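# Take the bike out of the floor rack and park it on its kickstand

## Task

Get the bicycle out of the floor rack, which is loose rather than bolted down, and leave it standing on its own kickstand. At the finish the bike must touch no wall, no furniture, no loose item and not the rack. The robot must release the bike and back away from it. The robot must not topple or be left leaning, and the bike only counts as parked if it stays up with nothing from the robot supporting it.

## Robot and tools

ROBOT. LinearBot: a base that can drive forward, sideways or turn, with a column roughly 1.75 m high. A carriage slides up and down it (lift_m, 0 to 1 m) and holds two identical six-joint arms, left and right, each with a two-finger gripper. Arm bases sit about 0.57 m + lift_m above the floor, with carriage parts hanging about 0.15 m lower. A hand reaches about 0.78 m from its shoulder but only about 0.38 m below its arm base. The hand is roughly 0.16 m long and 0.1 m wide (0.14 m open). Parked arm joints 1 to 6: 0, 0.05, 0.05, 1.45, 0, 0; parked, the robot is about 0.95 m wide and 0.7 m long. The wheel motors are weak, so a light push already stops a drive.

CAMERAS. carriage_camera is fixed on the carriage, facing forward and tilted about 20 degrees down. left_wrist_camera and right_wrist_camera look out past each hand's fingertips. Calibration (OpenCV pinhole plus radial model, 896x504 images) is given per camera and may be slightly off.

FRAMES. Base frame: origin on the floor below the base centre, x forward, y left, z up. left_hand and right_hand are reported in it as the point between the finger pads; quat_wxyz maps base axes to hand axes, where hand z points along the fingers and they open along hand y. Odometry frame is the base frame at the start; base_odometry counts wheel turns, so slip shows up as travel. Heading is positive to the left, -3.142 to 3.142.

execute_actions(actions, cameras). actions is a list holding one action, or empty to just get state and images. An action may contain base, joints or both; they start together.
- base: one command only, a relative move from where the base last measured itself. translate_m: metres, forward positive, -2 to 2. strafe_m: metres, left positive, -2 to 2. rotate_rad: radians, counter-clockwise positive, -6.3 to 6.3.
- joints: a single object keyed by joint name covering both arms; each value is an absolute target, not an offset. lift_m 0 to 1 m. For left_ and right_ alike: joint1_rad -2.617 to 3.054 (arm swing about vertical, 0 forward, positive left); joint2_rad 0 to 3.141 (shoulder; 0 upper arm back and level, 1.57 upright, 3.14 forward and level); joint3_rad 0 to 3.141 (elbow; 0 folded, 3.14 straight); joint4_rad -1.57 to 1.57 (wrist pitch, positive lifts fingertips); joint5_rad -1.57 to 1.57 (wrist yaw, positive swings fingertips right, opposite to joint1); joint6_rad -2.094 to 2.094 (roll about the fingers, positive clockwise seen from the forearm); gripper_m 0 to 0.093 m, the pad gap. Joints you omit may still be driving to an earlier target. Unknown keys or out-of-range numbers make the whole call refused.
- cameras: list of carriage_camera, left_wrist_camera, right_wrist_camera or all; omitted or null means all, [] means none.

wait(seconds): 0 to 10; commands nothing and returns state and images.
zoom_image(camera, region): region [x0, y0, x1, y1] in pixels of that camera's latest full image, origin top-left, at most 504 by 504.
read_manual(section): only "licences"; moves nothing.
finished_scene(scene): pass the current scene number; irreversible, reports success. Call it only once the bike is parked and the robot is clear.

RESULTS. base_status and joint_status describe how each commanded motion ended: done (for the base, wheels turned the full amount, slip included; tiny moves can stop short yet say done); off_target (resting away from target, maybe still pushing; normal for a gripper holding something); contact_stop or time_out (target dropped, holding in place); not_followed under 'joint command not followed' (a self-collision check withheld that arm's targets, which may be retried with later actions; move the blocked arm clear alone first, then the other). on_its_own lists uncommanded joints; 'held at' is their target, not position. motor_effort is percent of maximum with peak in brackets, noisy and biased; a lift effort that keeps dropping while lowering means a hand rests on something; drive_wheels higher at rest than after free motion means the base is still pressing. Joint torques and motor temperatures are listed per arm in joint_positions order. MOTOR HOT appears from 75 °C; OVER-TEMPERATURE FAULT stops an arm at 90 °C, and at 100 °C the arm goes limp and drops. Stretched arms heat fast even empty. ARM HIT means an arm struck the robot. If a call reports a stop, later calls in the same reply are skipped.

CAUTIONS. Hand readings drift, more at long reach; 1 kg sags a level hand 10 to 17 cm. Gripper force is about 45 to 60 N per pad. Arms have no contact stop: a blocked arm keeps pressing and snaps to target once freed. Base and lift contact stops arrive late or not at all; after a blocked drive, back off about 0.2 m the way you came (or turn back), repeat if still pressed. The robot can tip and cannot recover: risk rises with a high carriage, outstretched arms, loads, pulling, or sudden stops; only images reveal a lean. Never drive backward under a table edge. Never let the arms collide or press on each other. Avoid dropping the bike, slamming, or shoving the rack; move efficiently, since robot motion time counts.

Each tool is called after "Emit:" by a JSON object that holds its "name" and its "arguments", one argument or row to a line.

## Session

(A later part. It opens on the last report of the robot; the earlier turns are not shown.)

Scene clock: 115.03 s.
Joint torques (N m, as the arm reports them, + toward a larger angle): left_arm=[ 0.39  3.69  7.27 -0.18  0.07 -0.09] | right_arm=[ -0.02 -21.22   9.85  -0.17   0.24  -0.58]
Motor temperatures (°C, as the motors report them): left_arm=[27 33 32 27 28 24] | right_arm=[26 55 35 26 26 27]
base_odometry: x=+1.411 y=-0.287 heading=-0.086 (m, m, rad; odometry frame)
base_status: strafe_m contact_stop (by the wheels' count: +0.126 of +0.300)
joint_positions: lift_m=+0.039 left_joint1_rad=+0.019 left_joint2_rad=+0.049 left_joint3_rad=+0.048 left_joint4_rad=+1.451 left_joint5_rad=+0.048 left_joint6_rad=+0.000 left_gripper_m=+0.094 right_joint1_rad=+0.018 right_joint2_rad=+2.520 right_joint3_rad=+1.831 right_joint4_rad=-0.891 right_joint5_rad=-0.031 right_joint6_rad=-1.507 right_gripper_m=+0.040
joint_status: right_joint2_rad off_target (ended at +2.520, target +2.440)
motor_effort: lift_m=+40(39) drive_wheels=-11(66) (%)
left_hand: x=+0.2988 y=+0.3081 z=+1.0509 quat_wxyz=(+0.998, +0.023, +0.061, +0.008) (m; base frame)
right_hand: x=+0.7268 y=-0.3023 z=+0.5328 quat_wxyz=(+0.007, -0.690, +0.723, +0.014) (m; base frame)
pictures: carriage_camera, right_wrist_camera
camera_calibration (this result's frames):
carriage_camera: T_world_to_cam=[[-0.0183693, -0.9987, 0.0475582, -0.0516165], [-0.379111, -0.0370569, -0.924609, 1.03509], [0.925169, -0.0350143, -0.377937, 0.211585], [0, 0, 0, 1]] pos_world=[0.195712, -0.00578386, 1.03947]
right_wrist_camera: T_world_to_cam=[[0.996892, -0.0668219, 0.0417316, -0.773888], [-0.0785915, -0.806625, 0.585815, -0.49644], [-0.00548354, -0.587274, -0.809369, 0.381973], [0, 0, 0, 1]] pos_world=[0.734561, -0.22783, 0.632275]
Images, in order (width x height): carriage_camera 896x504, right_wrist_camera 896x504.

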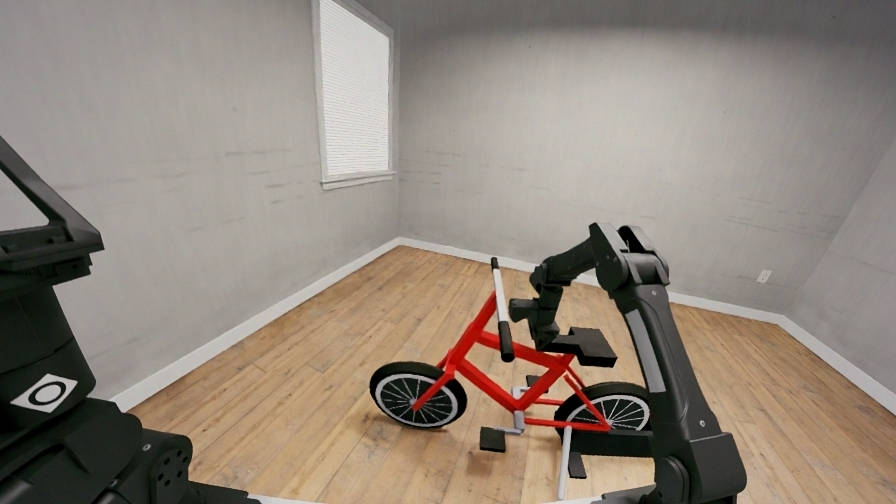

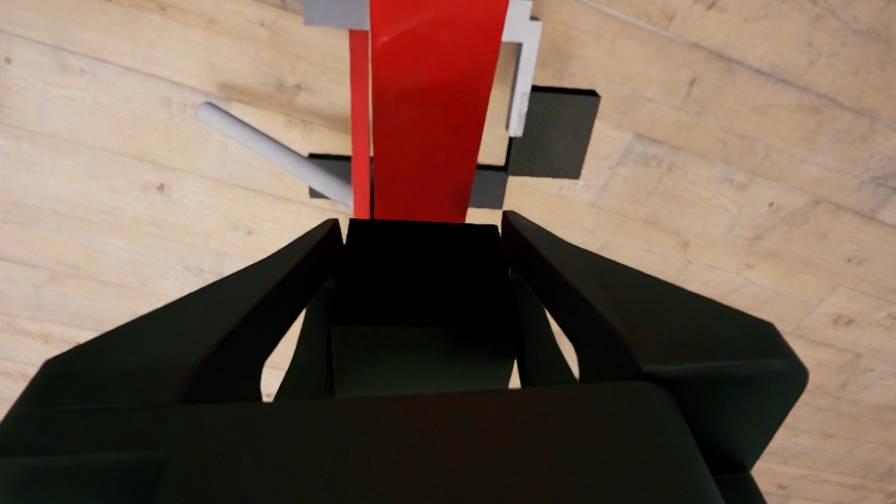

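Stand is past the foot. Continue.

Emit:
{"name": "execute_actions", "arguments": {
  "actions": [
    {"base":{"strafe_m":0.3},"joints":{"lift_m":0.0}}
  ],
  "cameras": ["carriage_camera"]
}}

Emit:
{"name": "execute_actions", "arguments": {
  "actions": [
    {"base":{"strafe_m":0.3},"joints":{"right_joint2_rad":2.44}}
  ],
  "cameras": ["carriage_camera","right_wrist_camera"]
}}

Scene clock: 121.63 s.
Joint torques (N m, as the arm reports them, + toward a larger angle): left_arm=[ 0.41  3.72  7.28 -0.18  0.07 -0.09] | right_arm=[ -0.49 -15.24   7.99   0.6    0.05  -0.47]
Motor temperatures (°C, as the motors report them): left_arm=[27 33 32 27 28 24] | right_arm=[26 59 36 26 26 27]
base_odometry: x=+1.418 y=-0.213 heading=-0.087 (m, m, rad; odometry frame)
base_status: strafe_m contact_stop (by the wheels' count: +0.075 of +0.300)
joint_positions: lift_m=+0.000 left_joint1_rad=+0.019 left_joint2_rad=+0.049 left_joint3_rad=+0.048 left_joint4_rad=+1.451 left_joint5_rad=+0.048 left_joint6_rad=+0.000 left_gripper_m=+0.094 right_joint1_rad=+0.021 right_joint2_rad=+2.450 right_joint3_rad=+1.856 right_joint4_rad=-0.956 right_joint5_rad=-0.014 right_joint6_rad=-1.517 right_gripper_m=+0.040
joint_status: all done
on_its_own: right_joint2_rad moved -0.070 to your old target +2.440
motor_effort: lift_m=+29(30) drive_wheels=-6(56) (%)
left_hand: x=+0.2988 y=+0.3082 z=+1.0116 quat_wxyz=(+0.998, +0.023, +0.061, +0.008) (m; base frame)
right_hand: x=+0.7324 y=-0.3037 z=+0.5302 quat_wxyz=(+0.012, -0.695, +0.719, -0.002) (m; base frame)
pictures: carriage_camera
camera_calibration (this result's frames):
carriage_camera: T_world_to_cam=[[-0.0183693, -0.9987, 0.0475582, -0.0497486], [-0.379111, -0.0370569, -0.924609, 0.99877], [0.925169, -0.0350143, -0.377937, 0.196741], [0, 0, 0, 1]] pos_world=[0.195712, -0.00578386, 1.00019]
Images, in order (width x height): carriage_camera 896x504.

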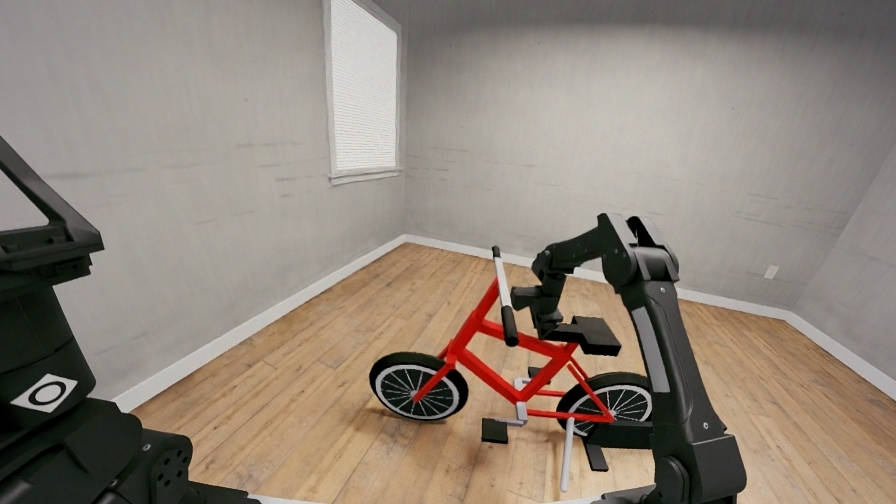

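not run: a stop came earlier in this reply.

Emit:
{"name": "execute_actions", "arguments": {
  "actions": [
    {"base":{"strafe_m":0.35},"joints":{"right_joint2_rad":2.44}}
  ],
  "cameras": ["carriage_camera","right_wrist_camera"]
}}

Scene clock: 127.47 s.
Joint torques (N m, as the arm reports them, + toward a larger angle): left_arm=[ 0.42  3.69  7.26 -0.19  0.06 -0.1 ] | right_arm=[  1.1  -15.59   7.89   0.4    0.06  -0.28]
Motor temperatures (°C, as the motors report them): left_arm=[27 33 32 27 28 24] | right_arm=[26 59 36 26 26 27]
base_odometry: x=+1.428 y=-0.106 heading=-0.088 (m, m, rad; odometry frame)
base_status: strafe_m contact_stop (by the wheels' count: +0.108 of +0.350)
joint_positions: lift_m=+0.000 left_joint1_rad=+0.019 left_joint2_rad=+0.049 left_joint3_rad=+0.048 left_joint4_rad=+1.451 left_joint5_rad=+0.048 left_joint6_rad=+0.000 left_gripper_m=+0.094 right_joint1_rad=+0.004 right_joint2_rad=+2.454 right_joint3_rad=+1.856 right_joint4_rad=-0.936 right_joint5_rad=-0.009 right_joint6_rad=-1.538 right_gripper_m=+0.040
joint_status: all done
motor_effort: lift_m=+30(30) drive_wheels=-11(60) (%)
left_hand: x=+0.2988 y=+0.3082 z=+1.0116 quat_wxyz=(+0.998, +0.023, +0.061, +0.008) (m; base frame)
right_hand: x=+0.7367 y=-0.3123 z=+0.5284 quat_wxyz=(+0.016, -0.697, +0.717, -0.009) (m; base frame)
pictures: carriage_camera, right_wrist_camera
camera_calibration (this result's frames):
carriage_camera: T_world_to_cam=[[-0.0183693, -0.9987, 0.0475582, -0.0497483], [-0.379111, -0.0370569, -0.924609, 0.998764], [0.925169, -0.0350143, -0.377937, 0.196738], [0, 0, 0, 1]] pos_world=[0.195712, -0.00578386, 1.00019]
right_wrist_camera: T_world_to_cam=[[0.994845, -0.0478531, 0.0894061, -0.802004], [-0.0920868, -0.795525, 0.598883, -0.494644], [0.0424664, -0.604029, -0.79583, 0.324977], [0, 0, 0, 1]] pos_world=[0.738519, -0.235584, 0.626565]
Images, in order (width x height): carriage_camera 896x504, right_wrist_camera 896x504.

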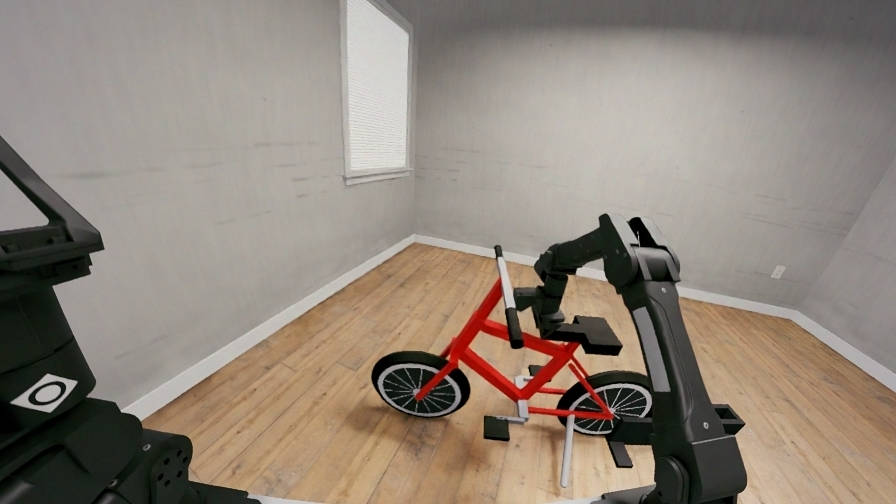

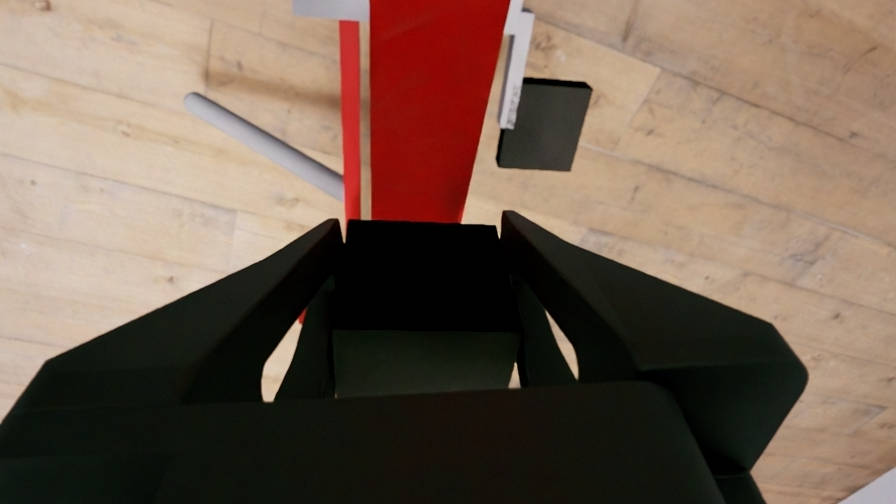

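Emit:
{"name": "execute_actions", "arguments": {
  "actions": [
    {"base":{"strafe_m":0.28},"joints":{"right_joint2_rad":2.44,"right_joint1_rad":0.014}}
  ],
  "cameras": ["carriage_camera"]
}}

Scene clock: 134.03 s.
Joint torques (N m, as the arm reports them, + toward a larger angle): left_arm=[ 0.4   3.73  7.29 -0.19  0.08 -0.09] | right_arm=[ -0.36 -15.8    8.19   0.09   0.16  -0.4 ]
Motor temperatures (°C, as the motors report them): left_arm=[27 33 32 27 28 24] | right_arm=[26 59 36 26 26 27]
base_odometry: x=+1.452 y=+0.173 heading=-0.088 (m, m, rad; odometry frame)
base_status: done
joint_positions: lift_m=+0.000 left_joint1_rad=+0.019 left_joint2_rad=+0.049 left_joint3_rad=+0.048 left_joint4_rad=+1.451 left_joint5_rad=+0.048 left_joint6_rad=+0.000 left_gripper_m=+0.094 right_joint1_rad=+0.022 right_joint2_rad=+2.455 right_joint3_rad=+1.856 right_joint4_rad=-0.894 right_joint5_rad=-0.025 right_joint6_rad=-1.519 right_gripper_m=+0.040
joint_status: all done
motor_effort: lift_m=+30(30) drive_wheels=-8(46) (%)
left_hand: x=+0.2988 y=+0.3082 z=+1.0116 quat_wxyz=(+0.998, +0.023, +0.061, +0.008) (m; base frame)
right_hand: x=+0.7468 y=-0.3009 z=+0.5287 quat_wxyz=(+0.037, -0.696, +0.717, -0.017) (m; base frame)
pictures: carriage_camera
camera_calibration (this result's frames):
carriage_camera: T_world_to_cam=[[-0.0183693, -0.9987, 0.0475582, -0.0497483], [-0.379111, -0.0370569, -0.924609, 0.998764], [0.925169, -0.0350143, -0.377937, 0.196738], [0, 0, 0, 1]] pos_world=[0.195712, -0.00578386, 1.00019]
Images, in order (width x height): carriage_camera 896x504.

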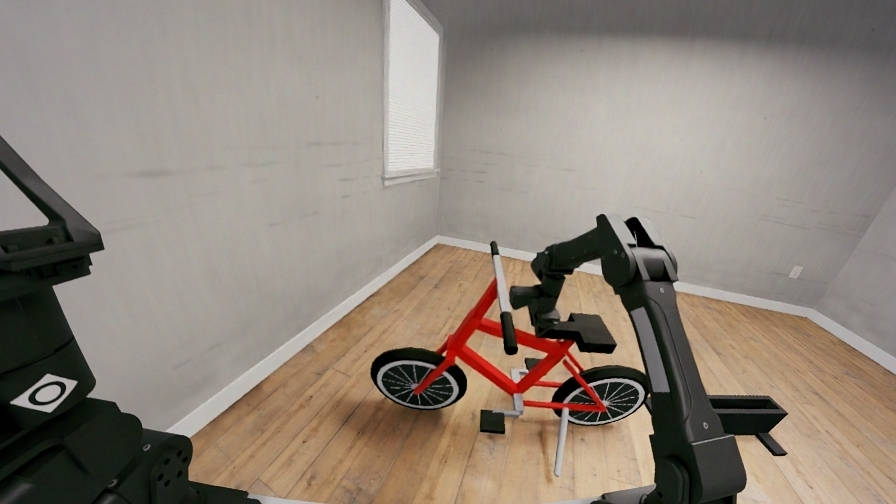

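Emit:
{"name": "execute_actions", "arguments": {
  "actions": [
    {"base":{"strafe_m":0.07},"joints":{"right_joint2_rad":2.44}}
  ],
  "cameras": []
}}

Emit:
{"name": "execute_actions", "arguments": {
  "actions": [
    {"base":{"translate_m":-0.12},"joints":{"right_joint2_rad":2.46}}
  ],
  "cameras": []
}}

Emit:
{"name": "execute_actions", "arguments": {
  "actions": [
    {"joints":{"right_gripper_m":0.093}}
  ],
  "cameras": ["carriage_camera","right_wrist_camera"]
}}

Scene clock: 148.00 s.
Joint torques (N m, as the arm reports them, + toward a larger angle): left_arm=[ 0.38  3.76  7.27 -0.19  0.07 -0.09] | right_arm=[  0.49 -15.85   8.05   0.02   0.05  -0.35]
Motor temperatures (°C, as the motors report them): left_arm=[27 33 32 27 28 24] | right_arm=[26 60 37 26 26 27]
base_odometry: x=+1.459 y=+0.243 heading=-0.088 (m, m, rad; odometry frame)
base_status: done
joint_positions: lift_m=+0.000 left_joint1_rad=+0.019 left_joint2_rad=+0.049 left_joint3_rad=+0.048 left_joint4_rad=+1.451 left_joint5_rad=+0.048 left_joint6_rad=+0.000 left_gripper_m=+0.094 right_joint1_rad=+0.011 right_joint2_rad=+2.457 right_joint3_rad=+1.856 right_joint4_rad=-0.888 right_joint5_rad=-0.013 right_joint6_rad=-1.528 right_gripper_m=+0.040
joint_status: all done
motor_effort: lift_m=+30(30) drive_wheels=-9(50) (%)
left_hand: x=+0.2988 y=+0.3082 z=+1.0116 quat_wxyz=(+0.998, +0.023, +0.061, +0.008) (m; base frame)
right_hand: x=+0.7481 y=-0.3082 z=+0.5281 quat_wxyz=(+0.034, -0.695, +0.717, -0.023) (m; base frame)
pictures: none
No camera images: the call's "cameras" was empty. Leave "cameras" out to get every camera's image.

Scene clock: 149.73 s.
Joint torques (N m, as the arm reports them, + toward a larger angle): left_arm=[ 0.41  3.73  7.26 -0.19  0.08 -0.09] | right_arm=[  0.34 -17.08   8.17  -0.88   0.12  -0.36]
Motor temperatures (°C, as the motors report them): left_arm=[27 33 32 27 28 24] | right_arm=[26 60 37 26 26 27]
base_odometry: x=+1.339 y=+0.254 heading=-0.088 (m, m, rad; odometry frame)
base_status: done
joint_positions: lift_m=+0.000 left_joint1_rad=+0.019 left_joint2_rad=+0.049 left_joint3_rad=+0.048 left_joint4_rad=+1.451 left_joint5_rad=+0.048 left_joint6_rad=+0.000 left_gripper_m=+0.094 right_joint1_rad=+0.013 right_joint2_rad=+2.488 right_joint3_rad=+1.856 right_joint4_rad=-0.787 right_joint5_rad=-0.018 right_joint6_rad=-1.529 right_gripper_m=+0.041
joint_status: all done
motor_effort: lift_m=+29(30) drive_wheels=+3(38) (%)
left_hand: x=+0.2989 y=+0.3082 z=+1.0116 quat_wxyz=(+0.998, +0.023, +0.061, +0.008) (m; base frame)
right_hand: x=+0.7675 y=-0.3062 z=+0.5165 quat_wxyz=(+0.062, -0.695, +0.715, -0.046) (m; base frame)
pictures: none
No camera images: the call's "cameras" was empty. Leave "cameras" out to get every camera's image.

Scene clock: 150.53 s.
Joint torques (N m, as the arm reports them, + toward a larger angle): left_arm=[ 0.39  3.74  7.26 -0.19  0.06 -0.09] | right_arm=[  0.15 -15.19   7.94   0.14  -0.08  -0.19]
Motor temperatures (°C, as the motors report them): left_arm=[27 33 32 27 28 24] | right_arm=[26 60 37 26 26 27]
base_odometry: x=+1.339 y=+0.254 heading=-0.088 (m, m, rad; odometry frame)
base_status: not commanded
joint_positions: lift_m=+0.000 left_joint1_rad=+0.019 left_joint2_rad=+0.049 left_joint3_rad=+0.048 left_joint4_rad=+1.451 left_joint5_rad=+0.048 left_joint6_rad=+0.000 left_gripper_m=+0.094 right_joint1_rad=+0.013 right_joint2_rad=+2.468 right_joint3_rad=+1.856 right_joint4_rad=-0.907 right_joint5_rad=+0.000 right_joint6_rad=-1.548 right_gripper_m=+0.093
joint_status: all done
motor_effort: lift_m=+30(30) drive_wheels=+4(5) (%)
left_hand: x=+0.2989 y=+0.3082 z=+1.0116 quat_wxyz=(+0.998, +0.023, +0.061, +0.008) (m; base frame)
right_hand: x=+0.7416 y=-0.3096 z=+0.5225 quat_wxyz=(+0.019, -0.703, +0.711, -0.018) (m; base frame)
pictures: carriage_camera, right_wrist_camera
camera_calibration (this result's frames):
carriage_camera: T_world_to_cam=[[-0.0183693, -0.9987, 0.0475582, -0.0497479], [-0.379111, -0.0370569, -0.924609, 0.998756], [0.925169, -0.0350143, -0.377937, 0.196735], [0, 0, 0, 1]] pos_world=[0.195712, -0.00578386, 1.00018]
right_wrist_camera: T_world_to_cam=[[0.993988, -0.0295357, 0.10543, -0.808246], [-0.0876563, -0.791662, 0.604638, -0.493635], [0.0656066, -0.610245, -0.789492, 0.299292], [0, 0, 0, 1]] pos_world=[0.740482, -0.232023, 0.619973]
Images, in order (width x height): carriage_camera 896x504, right_wrist_camera 896x504.

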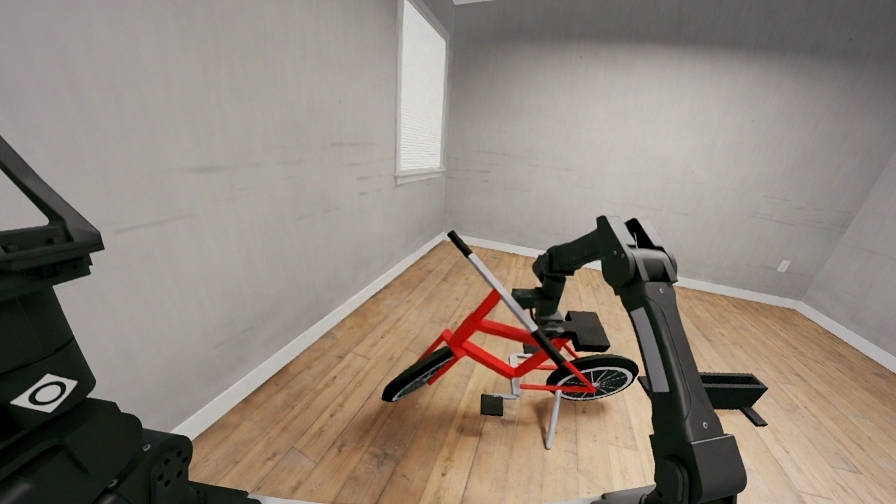

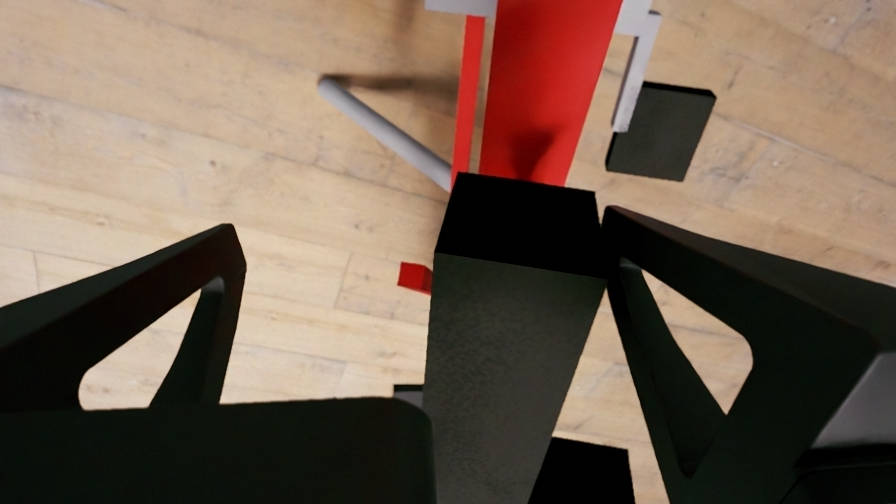

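Emit:
{"name": "execute_actions", "arguments": {
  "actions": [
    {"base":{"translate_m":-0.07},"joints":{"right_joint2_rad":2.46}}
  ],
  "cameras": ["carriage_camera","right_wrist_camera"]
}}

Scene clock: 157.53 s.
Joint torques (N m, as the arm reports them, + toward a larger angle): left_arm=[ 0.44  3.71  7.2  -0.2   0.06 -0.1 ] | right_arm=[  1.85 -14.53   5.9    0.05  -0.17  -0.25]
Motor temperatures (°C, as the motors report them): left_arm=[27 33 32 27 28 24] | right_arm=[26 60 37 26 26 27]
base_odometry: x=+1.277 y=+0.260 heading=-0.087 (m, m, rad; odometry frame)
base_status: translate_m contact_stop (by the wheels' count: -0.062 of -0.070)
joint_positions: lift_m=+0.000 left_joint1_rad=+0.019 left_joint2_rad=+0.049 left_joint3_rad=+0.048 left_joint4_rad=+1.451 left_joint5_rad=+0.048 left_joint6_rad=+0.000 left_gripper_m=+0.094 right_joint1_rad=-0.002 right_joint2_rad=+2.459 right_joint3_rad=+1.884 right_joint4_rad=-0.880 right_joint5_rad=+0.006 right_joint6_rad=-1.541 right_gripper_m=+0.093
joint_status: all done
motor_effort: lift_m=+31(29) drive_wheels=+5(54) (%)
left_hand: x=+0.2987 y=+0.3082 z=+1.0116 quat_wxyz=(+0.998, +0.023, +0.061, +0.008) (m; base frame)
right_hand: x=+0.7590 y=-0.3177 z=+0.5347 quat_wxyz=(+0.040, -0.694, +0.717, -0.042) (m; base frame)
pictures: carriage_camera, right_wrist_camera
camera_calibration (this result's frames):
carriage_camera: T_world_to_cam=[[-0.0183693, -0.9987, 0.0475582, -0.0497479], [-0.379111, -0.0370569, -0.924609, 0.998756], [0.925169, -0.0350143, -0.377937, 0.196735], [0, 0, 0, 1]] pos_world=[0.195712, -0.00578386, 1.00018]
right_wrist_camera: T_world_to_cam=[[0.984288, -0.050821, 0.1691, -0.860524], [-0.143882, -0.785972, 0.601287, -0.459611], [0.10235, -0.61617, -0.780935, 0.268414], [0, 0, 0, 1]] pos_world=[0.753401, -0.239586, 0.631487]
Images, in order (width x height): carriage_camera 896x504, right_wrist_camera 896x504.

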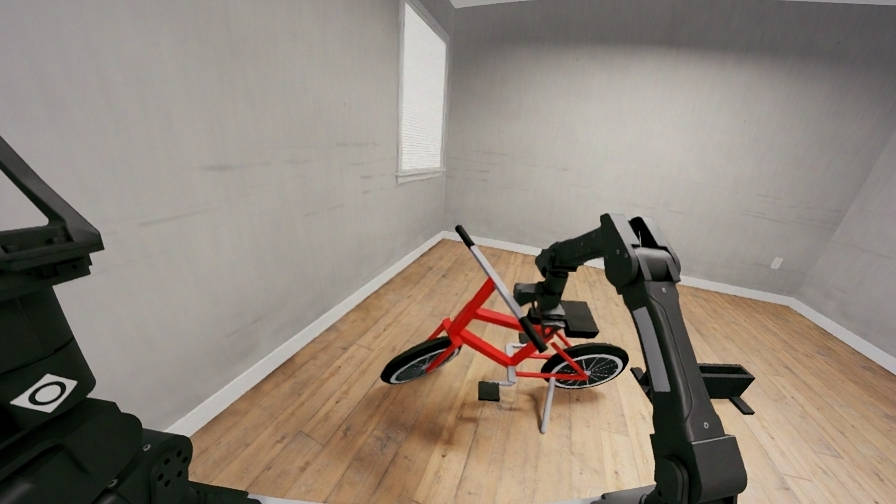

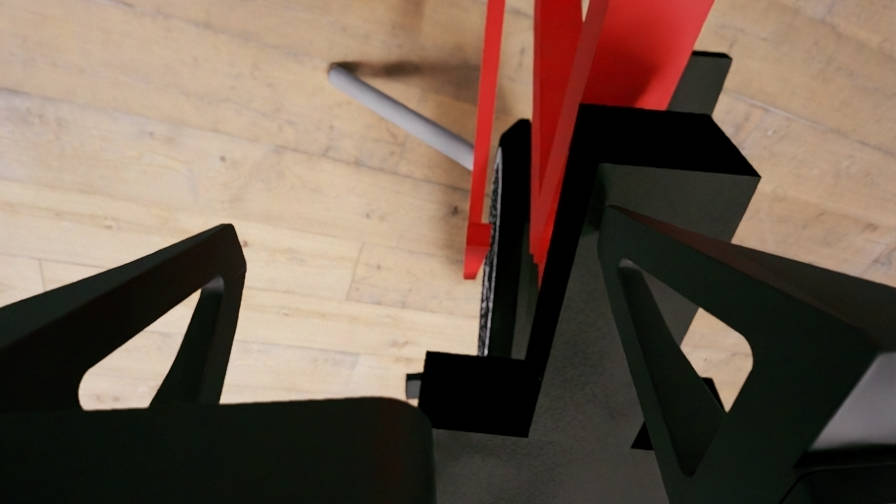

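Emit:
{"name": "execute_actions", "arguments": {
  "actions": [
    {"joints":{"lift_m":0.15}}
  ],
  "cameras": []
}}

Emit:
{"name": "execute_actions", "arguments": {
  "actions": [
    {"base":{"translate_m":-0.45}}
  ],
  "cameras": ["carriage_camera"]
}}

Scene clock: 168.13 s.
Joint torques (N m, as the arm reports them, + toward a larger angle): left_arm=[ 0.4   3.74  7.26 -0.19  0.08 -0.1 ] | right_arm=[  0.64 -14.22   6.02   0.53  -0.16  -0.07]
Motor temperatures (°C, as the motors report them): left_arm=[27 33 32 27 28 24] | right_arm=[26 59 36 26 26 27]
base_odometry: x=+1.277 y=+0.260 heading=-0.087 (m, m, rad; odometry frame)
base_status: not commanded
joint_positions: lift_m=+0.150 left_joint1_rad=+0.019 left_joint2_rad=+0.049 left_joint3_rad=+0.048 left_joint4_rad=+1.451 left_joint5_rad=+0.048 left_joint6_rad=+0.000 left_gripper_m=+0.094 right_joint1_rad=+0.009 right_joint2_rad=+2.456 right_joint3_rad=+1.882 right_joint4_rad=-0.942 right_joint5_rad=+0.004 right_joint6_rad=-1.561 right_gripper_m=+0.093
joint_status: all done
motor_effort: lift_m=+35(42) drive_wheels=+3(5) (%)
left_hand: x=+0.2989 y=+0.3082 z=+1.1612 quat_wxyz=(+0.998, +0.023, +0.061, +0.008) (m; base frame)
right_hand: x=+0.7436 y=-0.3122 z=+0.6837 quat_wxyz=(+0.018, -0.707, +0.707, -0.021) (m; base frame)
pictures: none
No camera images: the call's "cameras" was empty. Leave "cameras" out to get every camera's image.

Scene clock: 171.20 s.
Joint torques (N m, as the arm reports them, + toward a larger angle): left_arm=[ 0.4   3.73  7.24 -0.18  0.08 -0.09] | right_arm=[  0.69 -14.05   5.83   0.56  -0.16  -0.07]
Motor temperatures (°C, as the motors report them): left_arm=[27 33 32 27 28 24] | right_arm=[26 59 36 26 26 27]
base_odometry: x=+0.829 y=+0.300 heading=-0.087 (m, m, rad; odometry frame)
base_status: done
joint_positions: lift_m=+0.150 left_joint1_rad=+0.019 left_joint2_rad=+0.049 left_joint3_rad=+0.048 left_joint4_rad=+1.451 left_joint5_rad=+0.048 left_joint6_rad=+0.000 left_gripper_m=+0.094 right_joint1_rad=+0.009 right_joint2_rad=+2.456 right_joint3_rad=+1.882 right_joint4_rad=-0.945 right_joint5_rad=+0.004 right_joint6_rad=-1.561 right_gripper_m=+0.093
joint_status: not commanded
motor_effort: lift_m=+36(35) drive_wheels=-5(47) (%)
left_hand: x=+0.2989 y=+0.3082 z=+1.1612 quat_wxyz=(+0.998, +0.023, +0.061, +0.008) (m; base frame)
right_hand: x=+0.7430 y=-0.3122 z=+0.6837 quat_wxyz=(+0.017, -0.707, +0.707, -0.020) (m; base frame)
pictures: carriage_camera
camera_calibration (this result's frames):
carriage_camera: T_world_to_cam=[[-0.0183693, -0.9987, 0.0475582, -0.0568629], [-0.379111, -0.0370569, -0.924609, 1.13708], [0.925169, -0.0350143, -0.377937, 0.253277], [0, 0, 0, 1]] pos_world=[0.195712, -0.00578386, 1.14978]
Images, in order (width x height): carriage_camera 896x504.

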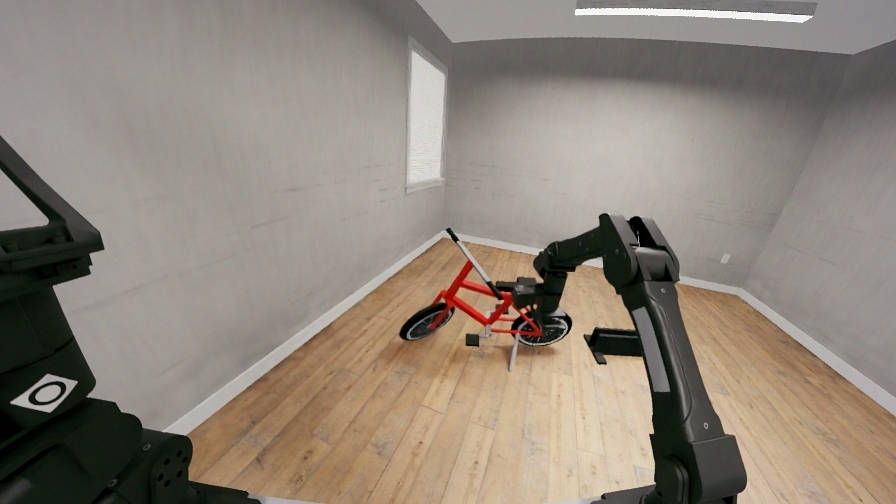

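Standing, clear of rack and wall.

Emit:
{"name": "finished_scene", "arguments": {
  "scene": 2
}}

The scene is finished: the task was done.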